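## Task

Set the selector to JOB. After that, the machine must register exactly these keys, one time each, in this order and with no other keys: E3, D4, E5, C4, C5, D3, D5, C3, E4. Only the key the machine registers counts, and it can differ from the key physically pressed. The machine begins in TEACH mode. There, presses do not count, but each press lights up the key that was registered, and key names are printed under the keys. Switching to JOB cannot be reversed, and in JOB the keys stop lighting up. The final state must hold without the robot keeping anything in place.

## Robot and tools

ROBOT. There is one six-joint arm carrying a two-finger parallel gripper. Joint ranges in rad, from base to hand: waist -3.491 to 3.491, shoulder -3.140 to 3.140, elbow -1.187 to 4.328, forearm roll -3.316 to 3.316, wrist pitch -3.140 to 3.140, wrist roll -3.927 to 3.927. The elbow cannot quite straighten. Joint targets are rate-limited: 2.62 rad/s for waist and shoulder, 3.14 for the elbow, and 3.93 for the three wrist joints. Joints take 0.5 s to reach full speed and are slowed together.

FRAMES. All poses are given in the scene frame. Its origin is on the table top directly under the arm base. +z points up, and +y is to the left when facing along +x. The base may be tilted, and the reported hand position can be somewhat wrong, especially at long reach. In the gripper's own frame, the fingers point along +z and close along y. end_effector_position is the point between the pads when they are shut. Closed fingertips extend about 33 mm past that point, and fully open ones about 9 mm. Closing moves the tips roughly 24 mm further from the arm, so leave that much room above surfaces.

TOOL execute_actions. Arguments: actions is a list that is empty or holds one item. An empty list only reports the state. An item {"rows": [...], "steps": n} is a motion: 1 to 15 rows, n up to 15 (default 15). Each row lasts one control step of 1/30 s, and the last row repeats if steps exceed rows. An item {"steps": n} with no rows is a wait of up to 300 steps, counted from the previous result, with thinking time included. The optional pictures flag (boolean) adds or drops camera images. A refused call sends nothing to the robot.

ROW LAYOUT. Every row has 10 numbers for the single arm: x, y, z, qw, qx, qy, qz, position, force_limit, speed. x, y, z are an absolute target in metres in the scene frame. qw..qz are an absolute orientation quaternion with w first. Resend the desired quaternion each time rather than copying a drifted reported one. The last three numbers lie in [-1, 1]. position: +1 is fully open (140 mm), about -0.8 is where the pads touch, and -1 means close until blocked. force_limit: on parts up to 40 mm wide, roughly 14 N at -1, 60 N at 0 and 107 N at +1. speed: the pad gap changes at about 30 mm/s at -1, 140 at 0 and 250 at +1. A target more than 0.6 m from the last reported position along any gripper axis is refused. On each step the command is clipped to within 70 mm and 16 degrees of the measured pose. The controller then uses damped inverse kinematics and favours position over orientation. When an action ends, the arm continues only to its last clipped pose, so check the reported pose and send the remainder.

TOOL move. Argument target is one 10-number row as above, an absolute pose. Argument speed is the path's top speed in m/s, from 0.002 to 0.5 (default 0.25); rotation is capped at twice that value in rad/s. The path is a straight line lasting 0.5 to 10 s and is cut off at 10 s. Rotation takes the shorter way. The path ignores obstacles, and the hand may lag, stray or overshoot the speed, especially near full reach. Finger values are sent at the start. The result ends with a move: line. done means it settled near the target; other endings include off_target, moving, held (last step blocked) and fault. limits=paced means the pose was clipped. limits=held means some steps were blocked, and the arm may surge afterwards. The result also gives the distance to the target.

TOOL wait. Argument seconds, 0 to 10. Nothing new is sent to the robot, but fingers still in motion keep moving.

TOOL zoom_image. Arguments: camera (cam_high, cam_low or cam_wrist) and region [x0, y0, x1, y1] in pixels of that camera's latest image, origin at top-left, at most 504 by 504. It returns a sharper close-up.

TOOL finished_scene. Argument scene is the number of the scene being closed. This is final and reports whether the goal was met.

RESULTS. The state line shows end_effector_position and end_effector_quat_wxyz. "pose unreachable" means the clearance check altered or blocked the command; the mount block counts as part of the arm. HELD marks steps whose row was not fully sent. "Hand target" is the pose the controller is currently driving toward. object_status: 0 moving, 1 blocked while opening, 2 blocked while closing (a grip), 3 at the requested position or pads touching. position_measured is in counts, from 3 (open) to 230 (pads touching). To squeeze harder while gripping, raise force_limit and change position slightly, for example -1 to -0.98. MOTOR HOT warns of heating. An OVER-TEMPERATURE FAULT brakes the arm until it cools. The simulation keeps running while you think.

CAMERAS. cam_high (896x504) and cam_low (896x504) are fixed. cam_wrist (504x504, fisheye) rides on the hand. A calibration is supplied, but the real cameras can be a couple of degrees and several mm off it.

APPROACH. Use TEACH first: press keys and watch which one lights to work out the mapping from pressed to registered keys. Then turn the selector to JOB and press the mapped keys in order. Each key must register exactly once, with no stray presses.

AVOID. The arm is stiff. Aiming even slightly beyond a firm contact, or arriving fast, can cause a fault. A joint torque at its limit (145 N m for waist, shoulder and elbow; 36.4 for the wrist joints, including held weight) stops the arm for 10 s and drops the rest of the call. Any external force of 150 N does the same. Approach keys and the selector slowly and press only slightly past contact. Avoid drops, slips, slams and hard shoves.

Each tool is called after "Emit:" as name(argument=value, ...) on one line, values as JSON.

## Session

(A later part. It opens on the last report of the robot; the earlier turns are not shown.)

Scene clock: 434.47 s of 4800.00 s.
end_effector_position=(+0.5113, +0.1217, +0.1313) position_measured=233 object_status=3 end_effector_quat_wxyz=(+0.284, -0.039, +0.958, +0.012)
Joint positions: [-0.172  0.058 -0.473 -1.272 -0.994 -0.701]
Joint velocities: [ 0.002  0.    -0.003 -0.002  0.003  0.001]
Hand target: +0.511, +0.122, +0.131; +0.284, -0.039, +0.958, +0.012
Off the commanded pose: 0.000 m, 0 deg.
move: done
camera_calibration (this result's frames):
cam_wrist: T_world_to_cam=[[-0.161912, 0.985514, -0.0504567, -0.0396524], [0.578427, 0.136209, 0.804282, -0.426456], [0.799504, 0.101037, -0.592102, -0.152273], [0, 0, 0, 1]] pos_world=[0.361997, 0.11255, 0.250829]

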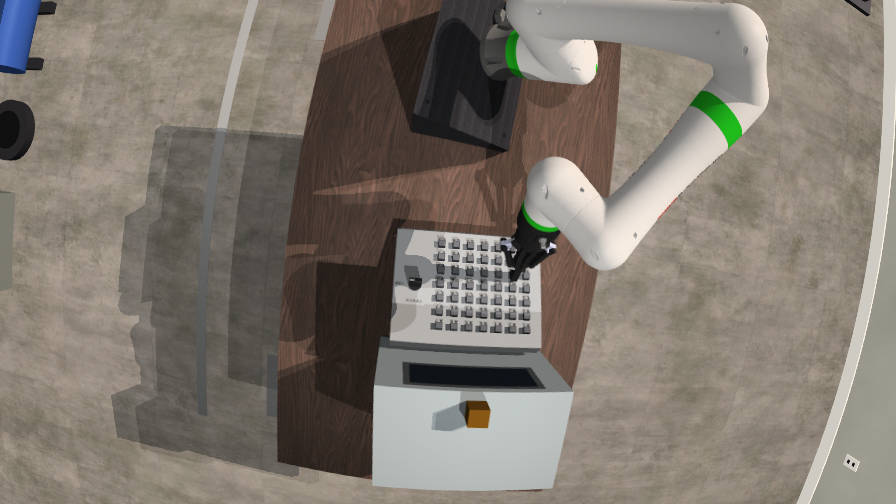

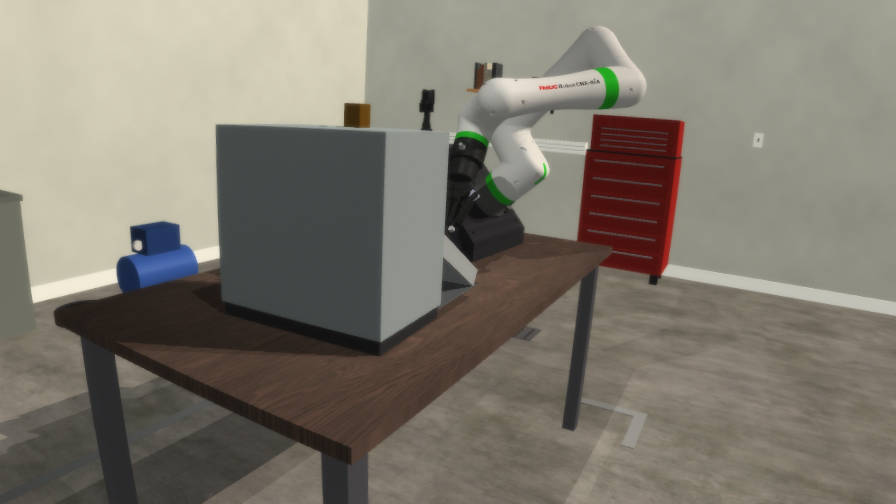

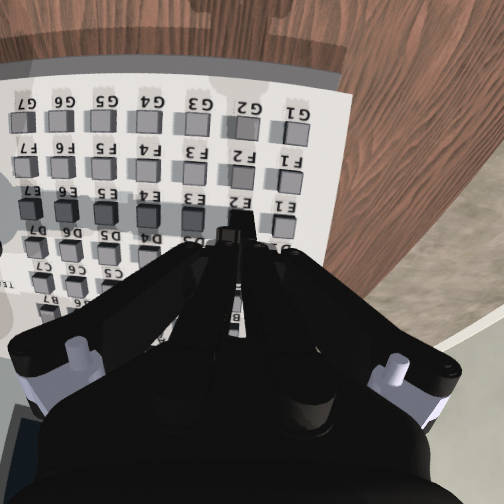

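Emit:
execute_actions(actions=[{"rows":[[0.5099,0.1216,0.1333,0.2838,-0.0393,0.9582,0.0116,-1,0,0.5],[0.5073,0.1214,0.1373,0.2838,-0.0393,0.9582,0.0116,-1,0,0.5],[0.5047,0.1212,0.1413,0.2838,-0.0393,0.9582,0.0116,-1,0,0.5]],"steps":10}], pictures=false)

Emit:
execute_actions(actions=[{"rows":[[0.5051,0.1144,0.1413,0.2838,-0.0393,0.9582,0.0116,-1,0,0.5],[0.5056,0.1075,0.1413,0.2838,-0.0393,0.9582,0.0116,-1,0,0.5],[0.506,0.1007,0.1413,0.2838,-0.0393,0.9582,0.0116,-1,0,0.5],[0.5065,0.0938,0.1413,0.2838,-0.0393,0.9582,0.0116,-1,0,0.5],[0.5069,0.087,0.1413,0.2838,-0.0393,0.9582,0.0116,-1,0,0.5],[0.5073,0.0802,0.1413,0.2838,-0.0393,0.9582,0.0116,-1,0,0.5],[0.5078,0.0733,0.1412,0.2838,-0.0393,0.9582,0.0116,-1,0,0.5],[0.5082,0.0665,0.1412,0.2838,-0.0393,0.9582,0.0116,-1,0,0.5],[0.5087,0.0596,0.1412,0.2838,-0.0393,0.9582,0.0116,-1,0,0.5],[0.5091,0.0528,0.1412,0.2838,-0.0393,0.9582,0.0116,-1,0,0.5]],"steps":15}], pictures=false)

Emit:
move(target=[0.5157,0.0533,0.131,0.2838,-0.0393,0.9582,0.0116,-1,0,0.5], speed=0.02)

Emit:
execute_actions(actions=[{"rows":[[0.5157,0.0533,0.131,0.2838,-0.0393,0.9582,0.0116,-1,0,0.5],[0.5157,0.0533,0.131,0.2838,-0.0393,0.9582,0.0116,-1,0,0.5],[0.5157,0.0533,0.131,0.2838,-0.0393,0.9582,0.0116,-1,0,0.5],[0.5143,0.0532,0.1332,0.2838,-0.0393,0.9582,0.0116,-1,0,0.5],[0.5117,0.053,0.1372,0.2838,-0.0393,0.9582,0.0116,-1,0,0.5],[0.5091,0.0528,0.1412,0.2838,-0.0393,0.9582,0.0116,-1,0,0.5]],"steps":13}], pictures=false)

Emit:
execute_actions(actions=[{"rows":[[0.5115,0.0598,0.143,0.2838,-0.0393,0.9582,0.0116,-1,0,0.5],[0.514,0.0668,0.1448,0.2838,-0.0393,0.9582,0.0116,-1,0,0.5],[0.5164,0.0738,0.1466,0.2838,-0.0393,0.9582,0.0116,-1,0,0.5],[0.5189,0.0808,0.1484,0.2838,-0.0393,0.9582,0.0116,-1,0,0.5],[0.5213,0.0878,0.1502,0.2838,-0.0393,0.9582,0.0116,-1,0,0.5],[0.5237,0.0949,0.1521,0.2838,-0.0393,0.9582,0.0116,-1,0,0.5],[0.5262,0.1019,0.1539,0.2838,-0.0393,0.9582,0.0116,-1,0,0.5],[0.5286,0.1089,0.1557,0.2838,-0.0393,0.9582,0.0116,-1,0,0.5],[0.5311,0.1159,0.1575,0.2838,-0.0393,0.9582,0.0116,-1,0,0.5],[0.5335,0.1229,0.1593,0.2838,-0.0393,0.9582,0.0116,-1,0,0.5]],"steps":15}], pictures=false)

Emit:
move(target=[0.5401,0.1234,0.1491,0.2838,-0.0393,0.9582,0.0116,-1,0,0.5], speed=0.02)

Scene clock: 454.73 s of 4800.00 s.
end_effector_position=(+0.5048, +0.1212, +0.1411) position_measured=233 object_status=3 end_effector_quat_wxyz=(+0.284, -0.039, +0.958, +0.012)
Joint positions: [-0.194  0.038 -0.478 -1.255 -1.017 -0.712]
Joint velocities: [-0.007 -0.009 -0.002  0.006 -0.008 -0.004]
Hand target: +0.505, +0.121, +0.141; +0.284, -0.039, +0.958, +0.012
Off the commanded pose: 0.000 m, 0 deg.
Steps of this call (steps 1 to 90: nothing new was sent; then 16.93 s passed at rest; steps 91 to 100: all 10 steps of this action). Readings (end_effector_position | what the end effector reports):
91: (+0.5113, +0.1217, +0.1311) | position_measured=233 object_status=3
92: (+0.5111, +0.1219, +0.1318) | position_measured=233 object_status=3
94: (+0.5085, +0.1216, +0.1357) | position_measured=233 object_status=3
98: (+0.5051, +0.1212, +0.1407) | position_measured=233 object_status=3
100: the state above

Scene clock: 455.23 s of 4800.00 s.
end_effector_position=(+0.5081, +0.0552, +0.1413) position_measured=233 object_status=3 end_effector_quat_wxyz=(+0.283, -0.038, +0.958, +0.010)
Joint positions: [-0.313  0.214 -0.435 -1.279 -1.07  -0.532]
Joint velocities: [-0.1    0.197  0.075 -0.037 -0.067  0.181]
Hand target: +0.509, +0.053, +0.141; +0.283, -0.039, +0.958, +0.011
Off the commanded pose: 0.003 m, 0 deg.
Steps of this call (steps 1 to 15: all 15 steps of this action). Readings (end_effector_position | what the end effector reports):
1: (+0.5048, +0.1211, +0.1412) | position_measured=233 object_status=3
2: (+0.5046, +0.1196, +0.1414) | position_measured=233 object_status=3
4: (+0.5048, +0.1121, +0.1414) | position_measured=233 object_status=3
8: (+0.5058, +0.0906, +0.1415) | position_measured=233 object_status=3
15: the state above

Scene clock: 456.30 s of 4800.00 s.
end_effector_position=(+0.5156, +0.0533, +0.1311) position_measured=233 object_status=3 end_effector_quat_wxyz=(+0.284, -0.039, +0.958, +0.012)
Joint positions: [-0.296  0.244 -0.426 -1.3   -1.054 -0.512]
Joint velocities: [ 0.002  0.003 -0.001 -0.003  0.002  0.002]
Hand target: +0.516, +0.053, +0.131; +0.284, -0.039, +0.958, +0.012
Off the commanded pose: 0.000 m, 0 deg.
move: done
camera_calibration (this result's frames):
cam_wrist: T_world_to_cam=[[-0.161866, 0.985522, -0.0504596, 0.0284448], [0.578545, 0.136198, 0.804199, -0.419604], [0.799428, 0.10098, -0.592214, -0.148857], [0, 0, 0, 1]] pos_world=[0.366364, 0.0441478, 0.250726]

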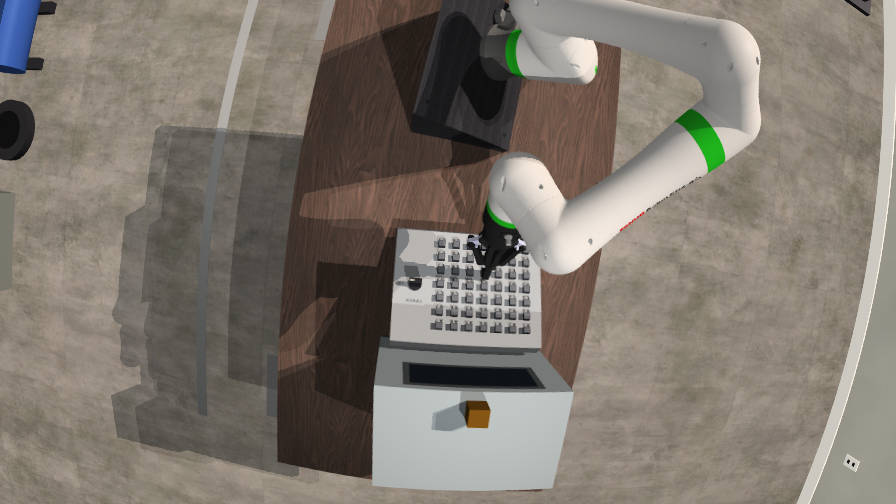

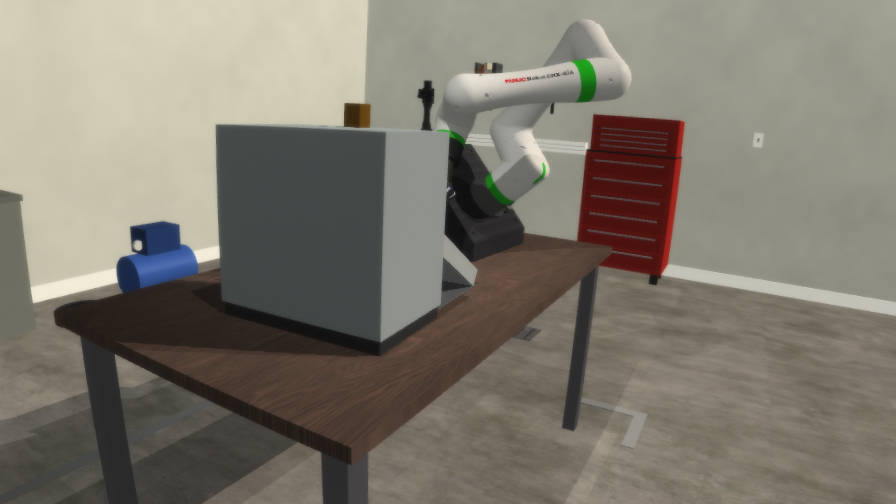

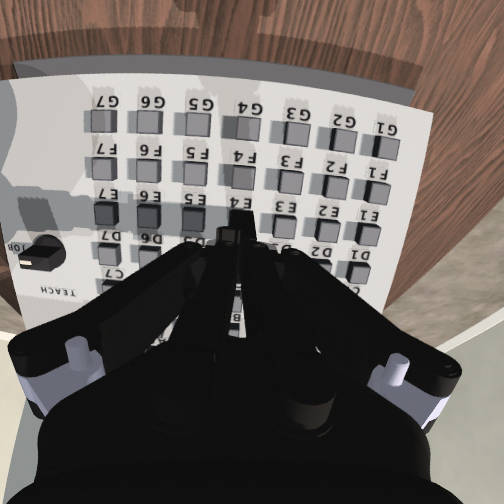

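Scene clock: 456.73 s of 4800.00 s.
end_effector_position=(+0.5092, +0.0528, +0.1410) position_measured=233 object_status=3 end_effector_quat_wxyz=(+0.284, -0.039, +0.958, +0.012)
Joint positions: [-0.318  0.225 -0.431 -1.282 -1.074 -0.522]
Joint velocities: [-0.006 -0.006 -0.001  0.006 -0.007 -0.003]
Hand target: +0.509, +0.053, +0.141; +0.284, -0.039, +0.958, +0.012
Off the commanded pose: 0.000 m, 0 deg.
Steps of this call (steps 1 to 13: all 13 steps of this action). Readings (end_effector_position | what the end effector reports):
1: (+0.5156, +0.0533, +0.1311) | position_measured=233 object_status=3
2: (+0.5157, +0.0533, +0.1311) | position_measured=233 object_status=3
4: (+0.5157, +0.0533, +0.1311) | position_measured=233 object_status=3
8: (+0.5114, +0.0529, +0.1379) | position_measured=233 object_status=3
13: the state above

Scene clock: 457.23 s of 4800.00 s.
end_effector_position=(+0.5330, +0.1215, +0.1591) position_measured=233 object_status=3 end_effector_quat_wxyz=(+0.285, -0.040, +0.958, +0.013)
Joint positions: [-0.201  0.081 -0.396 -1.237 -1.035 -0.748]
Joint velocities: [ 0.114 -0.09   0.05   0.1    0.063 -0.229]
Hand target: +0.534, +0.123, +0.160; +0.284, -0.039, +0.958, +0.012
Off the commanded pose: 0.002 m, 0 deg.
Steps of this call (steps 1 to 15: all 15 steps of this action). Readings (end_effector_position | what the end effector reports):
1: (+0.5092, +0.0529, +0.1411) | position_measured=233 object_status=3
2: (+0.5095, +0.0544, +0.1416) | position_measured=233 object_status=3
4: (+0.5122, +0.0623, +0.1435) | position_measured=233 object_status=3
8: (+0.5203, +0.0856, +0.1495) | position_measured=233 object_status=3
15: the state above

Scene clock: 458.30 s of 4800.00 s.
end_effector_position=(+0.5401, +0.1234, +0.1492) position_measured=233 object_status=3 end_effector_quat_wxyz=(+0.284, -0.039, +0.958, +0.012)
Joint positions: [-0.172  0.096 -0.389 -1.244 -1.009 -0.753]
Joint velocities: [ 0.001  0.001  0.001 -0.002  0.002  0.003]
Hand target: +0.540, +0.123, +0.149; +0.284, -0.039, +0.958, +0.012
Off the commanded pose: 0.000 m, 0 deg.
move: done
camera_calibration (this result's frames):
cam_wrist: T_world_to_cam=[[-0.16182, 0.985533, -0.050388, -0.0358188], [0.578429, 0.136098, 0.804299, -0.457798], [0.799521, 0.101006, -0.592084, -0.164853], [0, 0, 0, 1]] pos_world=[0.39081, 0.114257, 0.268795]

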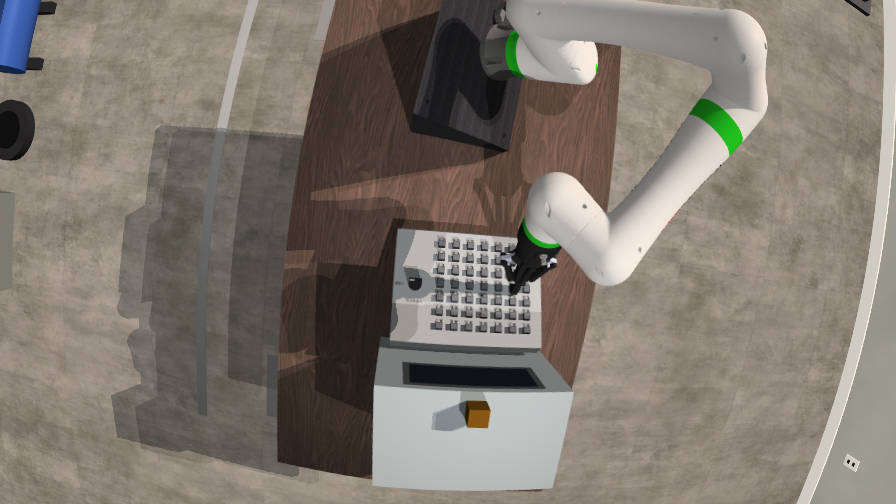

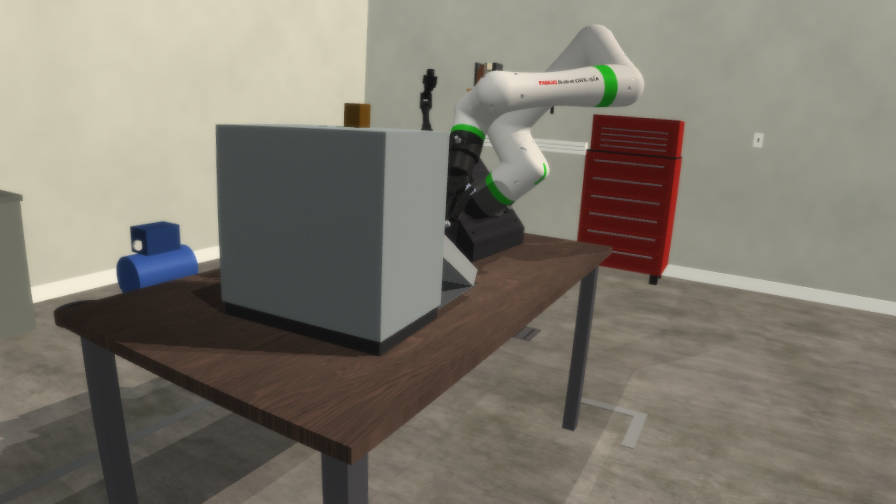

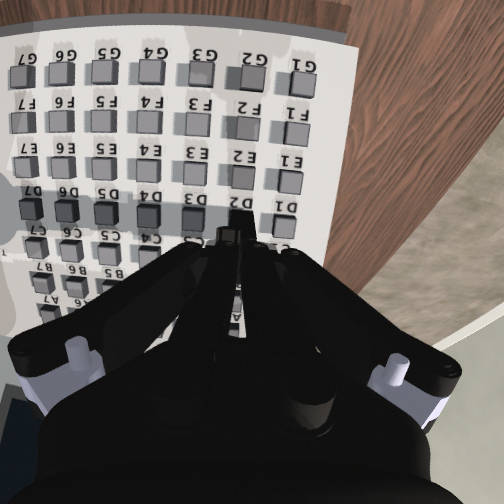

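Last: F3.

Emit:
execute_actions(actions=[{"rows":[[0.5387,0.1233,0.1513,0.2838,-0.0393,0.9582,0.0116,-1,0,0.5],[0.5361,0.1231,0.1553,0.2838,-0.0393,0.9582,0.0116,-1,0,0.5],[0.5335,0.1229,0.1593,0.2838,-0.0393,0.9582,0.0116,-1,0,0.5]],"steps":10}], pictures=false)

Emit:
execute_actions(actions=[{"rows":[[0.528,0.1191,0.1557,0.2838,-0.0393,0.9582,0.0116,-1,0,0.5],[0.5224,0.1154,0.1521,0.2838,-0.0393,0.9582,0.0116,-1,0,0.5],[0.5169,0.1116,0.1485,0.2838,-0.0393,0.9582,0.0116,-1,0,0.5],[0.5113,0.1079,0.1449,0.2838,-0.0393,0.9582,0.0116,-1,0,0.5],[0.5058,0.1041,0.1413,0.2838,-0.0393,0.9582,0.0116,-1,0,0.5],[0.5003,0.1003,0.1378,0.2838,-0.0393,0.9582,0.0116,-1,0,0.5],[0.4947,0.0966,0.1342,0.2838,-0.0393,0.9582,0.0116,-1,0,0.5],[0.4892,0.0928,0.1306,0.2838,-0.0393,0.9582,0.0116,-1,0,0.5],[0.4836,0.0891,0.127,0.2838,-0.0393,0.9582,0.0116,-1,0,0.5],[0.4781,0.0853,0.1234,0.2838,-0.0393,0.9582,0.0116,-1,0,0.5]],"steps":15}], pictures=false)

Emit:
move(target=[0.4846,0.0858,0.1133,0.2838,-0.0393,0.9582,0.0116,-1,0,0.5], speed=0.02)

Emit:
execute_actions(actions=[{"rows":[[0.4846,0.0858,0.1133,0.2838,-0.0393,0.9582,0.0116,-1,0,0.5],[0.4846,0.0858,0.1133,0.2838,-0.0393,0.9582,0.0116,-1,0,0.5],[0.4846,0.0858,0.1133,0.2838,-0.0393,0.9582,0.0116,-1,0,0.5],[0.4832,0.0857,0.1155,0.2838,-0.0393,0.9582,0.0116,-1,0,0.5],[0.4807,0.0855,0.1195,0.2838,-0.0393,0.9582,0.0116,-1,0,0.5],[0.477,0.0852,0.125,0.2838,-0.0393,0.9582,0.0116,-1,0,0.5],[0.473,0.085,0.131,0.2838,-0.0393,0.9582,0.0116,-1,0,0.5],[0.469,0.0846,0.137,0.2838,-0.0393,0.9582,0.0116,-1,0,0.5],[0.465,0.0842,0.143,0.2838,-0.0393,0.9582,0.0116,-1,0,0.5]],"steps":15}])

Scene clock: 470.83 s of 4800.00 s.
end_effector_position=(+0.5336, +0.1229, +0.1591) position_measured=233 object_status=3 end_effector_quat_wxyz=(+0.284, -0.039, +0.958, +0.012)
Joint positions: [-0.194  0.077 -0.394 -1.23  -1.031 -0.762]
Joint velocities: [-0.006 -0.005 -0.005  0.005 -0.007 -0.003]
Hand target: +0.533, +0.123, +0.159; +0.284, -0.039, +0.958, +0.012
Off the commanded pose: 0.000 m, 0 deg.
Steps of this call (steps 1 to 90: nothing new was sent; then 9.20 s passed at rest; steps 91 to 100: all 10 steps of this action). Readings (end_effector_position | what the end effector reports):
91: (+0.5401, +0.1234, +0.1491) | position_measured=233 object_status=3
92: (+0.5399, +0.1236, +0.1498) | position_measured=233 object_status=3
94: (+0.5372, +0.1233, +0.1538) | position_measured=233 object_status=3
98: (+0.5339, +0.1229, +0.1587) | position_measured=233 object_status=3
100: the state above

Scene clock: 471.33 s of 4800.00 s.
end_effector_position=(+0.4793, +0.0865, +0.1239) position_measured=233 object_status=3 end_effector_quat_wxyz=(+0.283, -0.039, +0.958, +0.011)
Joint positions: [-0.262  0.099 -0.536 -1.294 -1.037 -0.562]
Joint velocities: [-0.081  0.06  -0.072 -0.064 -0.034  0.191]
Hand target: +0.478, +0.085, +0.123; +0.283, -0.039, +0.958, +0.011
Off the commanded pose: 0.002 m, 0 deg.
Steps of this call (steps 1 to 15: all 15 steps of this action). Readings (end_effector_position | what the end effector reports):
1: (+0.5334, +0.1227, +0.1591) | position_measured=233 object_status=3
2: (+0.5317, +0.1214, +0.1582) | position_measured=233 object_status=3
4: (+0.5254, +0.1175, +0.1540) | position_measured=233 object_status=3
8: (+0.5071, +0.1055, +0.1419) | position_measured=233 object_status=3
15: the state above

Scene clock: 472.40 s of 4800.00 s.
end_effector_position=(+0.4845, +0.0858, +0.1134) position_measured=233 object_status=3 end_effector_quat_wxyz=(+0.284, -0.039, +0.958, +0.012)
Joint positions: [-0.245  0.124 -0.534 -1.319 -1.018 -0.538]
Joint velocities: [ 0.003  0.004  0.    -0.002  0.002  0.001]
Hand target: +0.485, +0.086, +0.113; +0.284, -0.039, +0.958, +0.012
Off the commanded pose: 0.000 m, 0 deg.
move: done
camera_calibration (this result's frames):
cam_wrist: T_world_to_cam=[[-0.161892, 0.985517, -0.050473, -0.00949673], [0.578554, 0.136226, 0.804188, -0.391799], [0.799416, 0.10099, -0.592229, -0.137757], [0, 0, 0, 1]] pos_world=[0.335265, 0.0766445, 0.233017]

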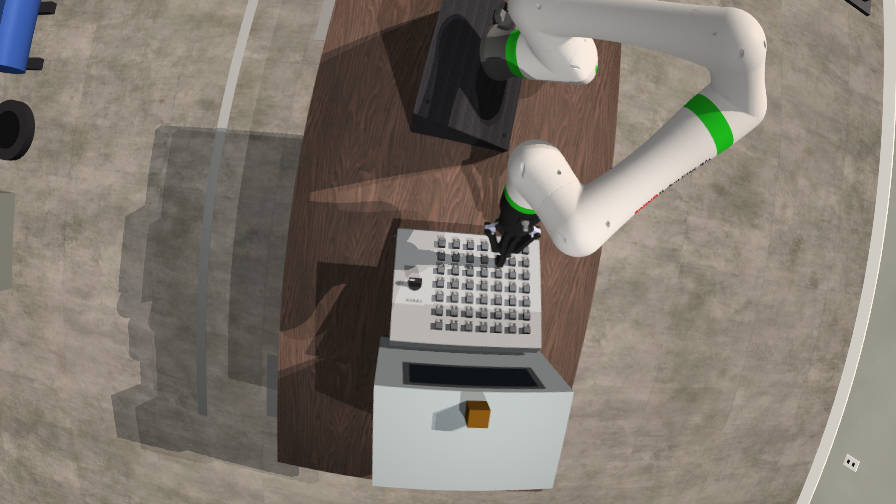

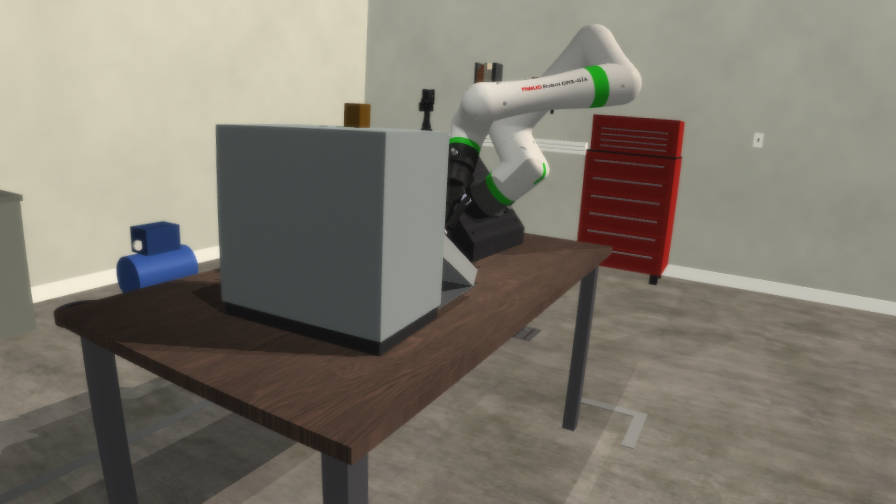

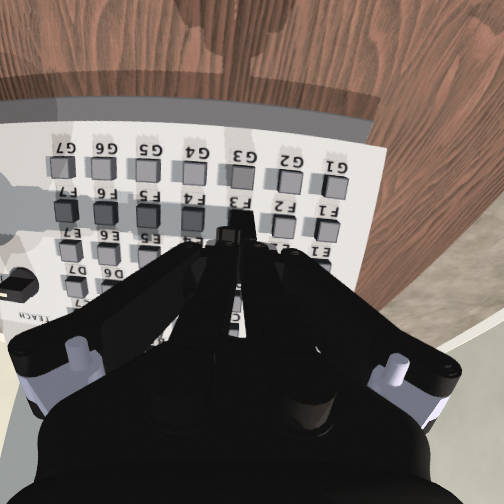

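Scene clock: 472.90 s of 4800.00 s.
end_effector_position=(+0.4655, +0.0841, +0.1420) position_measured=233 object_status=3 end_effector_quat_wxyz=(+0.284, -0.039, +0.958, +0.011)
Joint positions: [-0.313  0.064 -0.547 -1.261 -1.083 -0.572]
Joint velocities: [-0.037 -0.032 -0.005  0.029 -0.042 -0.018]
Hand target: +0.465, +0.084, +0.143; +0.284, -0.039, +0.958, +0.012
Off the commanded pose: 0.001 m, 0 deg.
Steps of this call (steps 1 to 15: all 15 steps of this action). Readings (end_effector_position | what the end effector reports):
1: (+0.4845, +0.0858, +0.1134) | position_measured=233 object_status=3
2: (+0.4846, +0.0858, +0.1134) | position_measured=233 object_status=3
4: (+0.4846, +0.0858, +0.1134) | position_measured=233 object_status=3
8: (+0.4793, +0.0853, +0.1217) | position_measured=233 object_status=3
15: the state above
camera_calibration (this result's frames):
cam_wrist: T_world_to_cam=[[-0.161398, 0.98559, -0.0506295, -0.00968762], [0.578438, 0.136041, 0.804303, -0.403523], [0.7996, 0.100527, -0.592059, -0.105565], [0, 0, 0, 1]] pos_world=[0.316259, 0.0750557, 0.261564]

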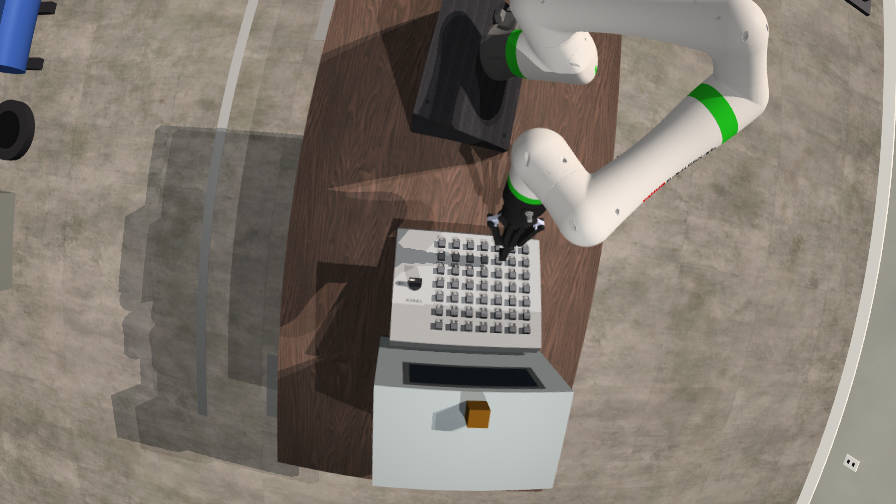

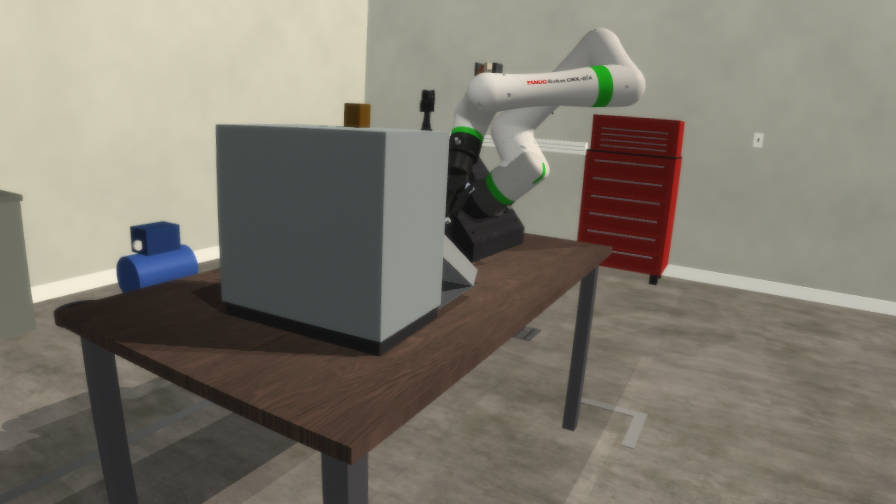

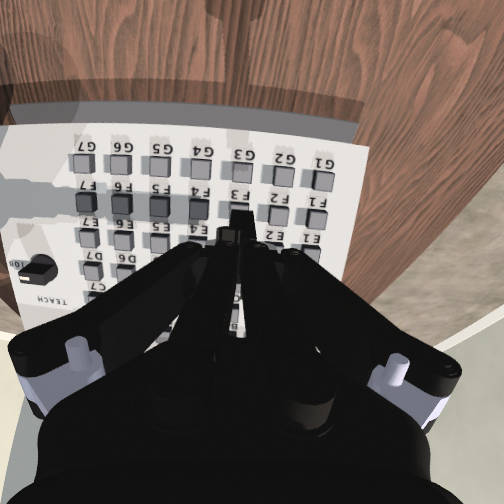

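Emit:
finished_scene(scene=1)

The scene is finished: the task was done.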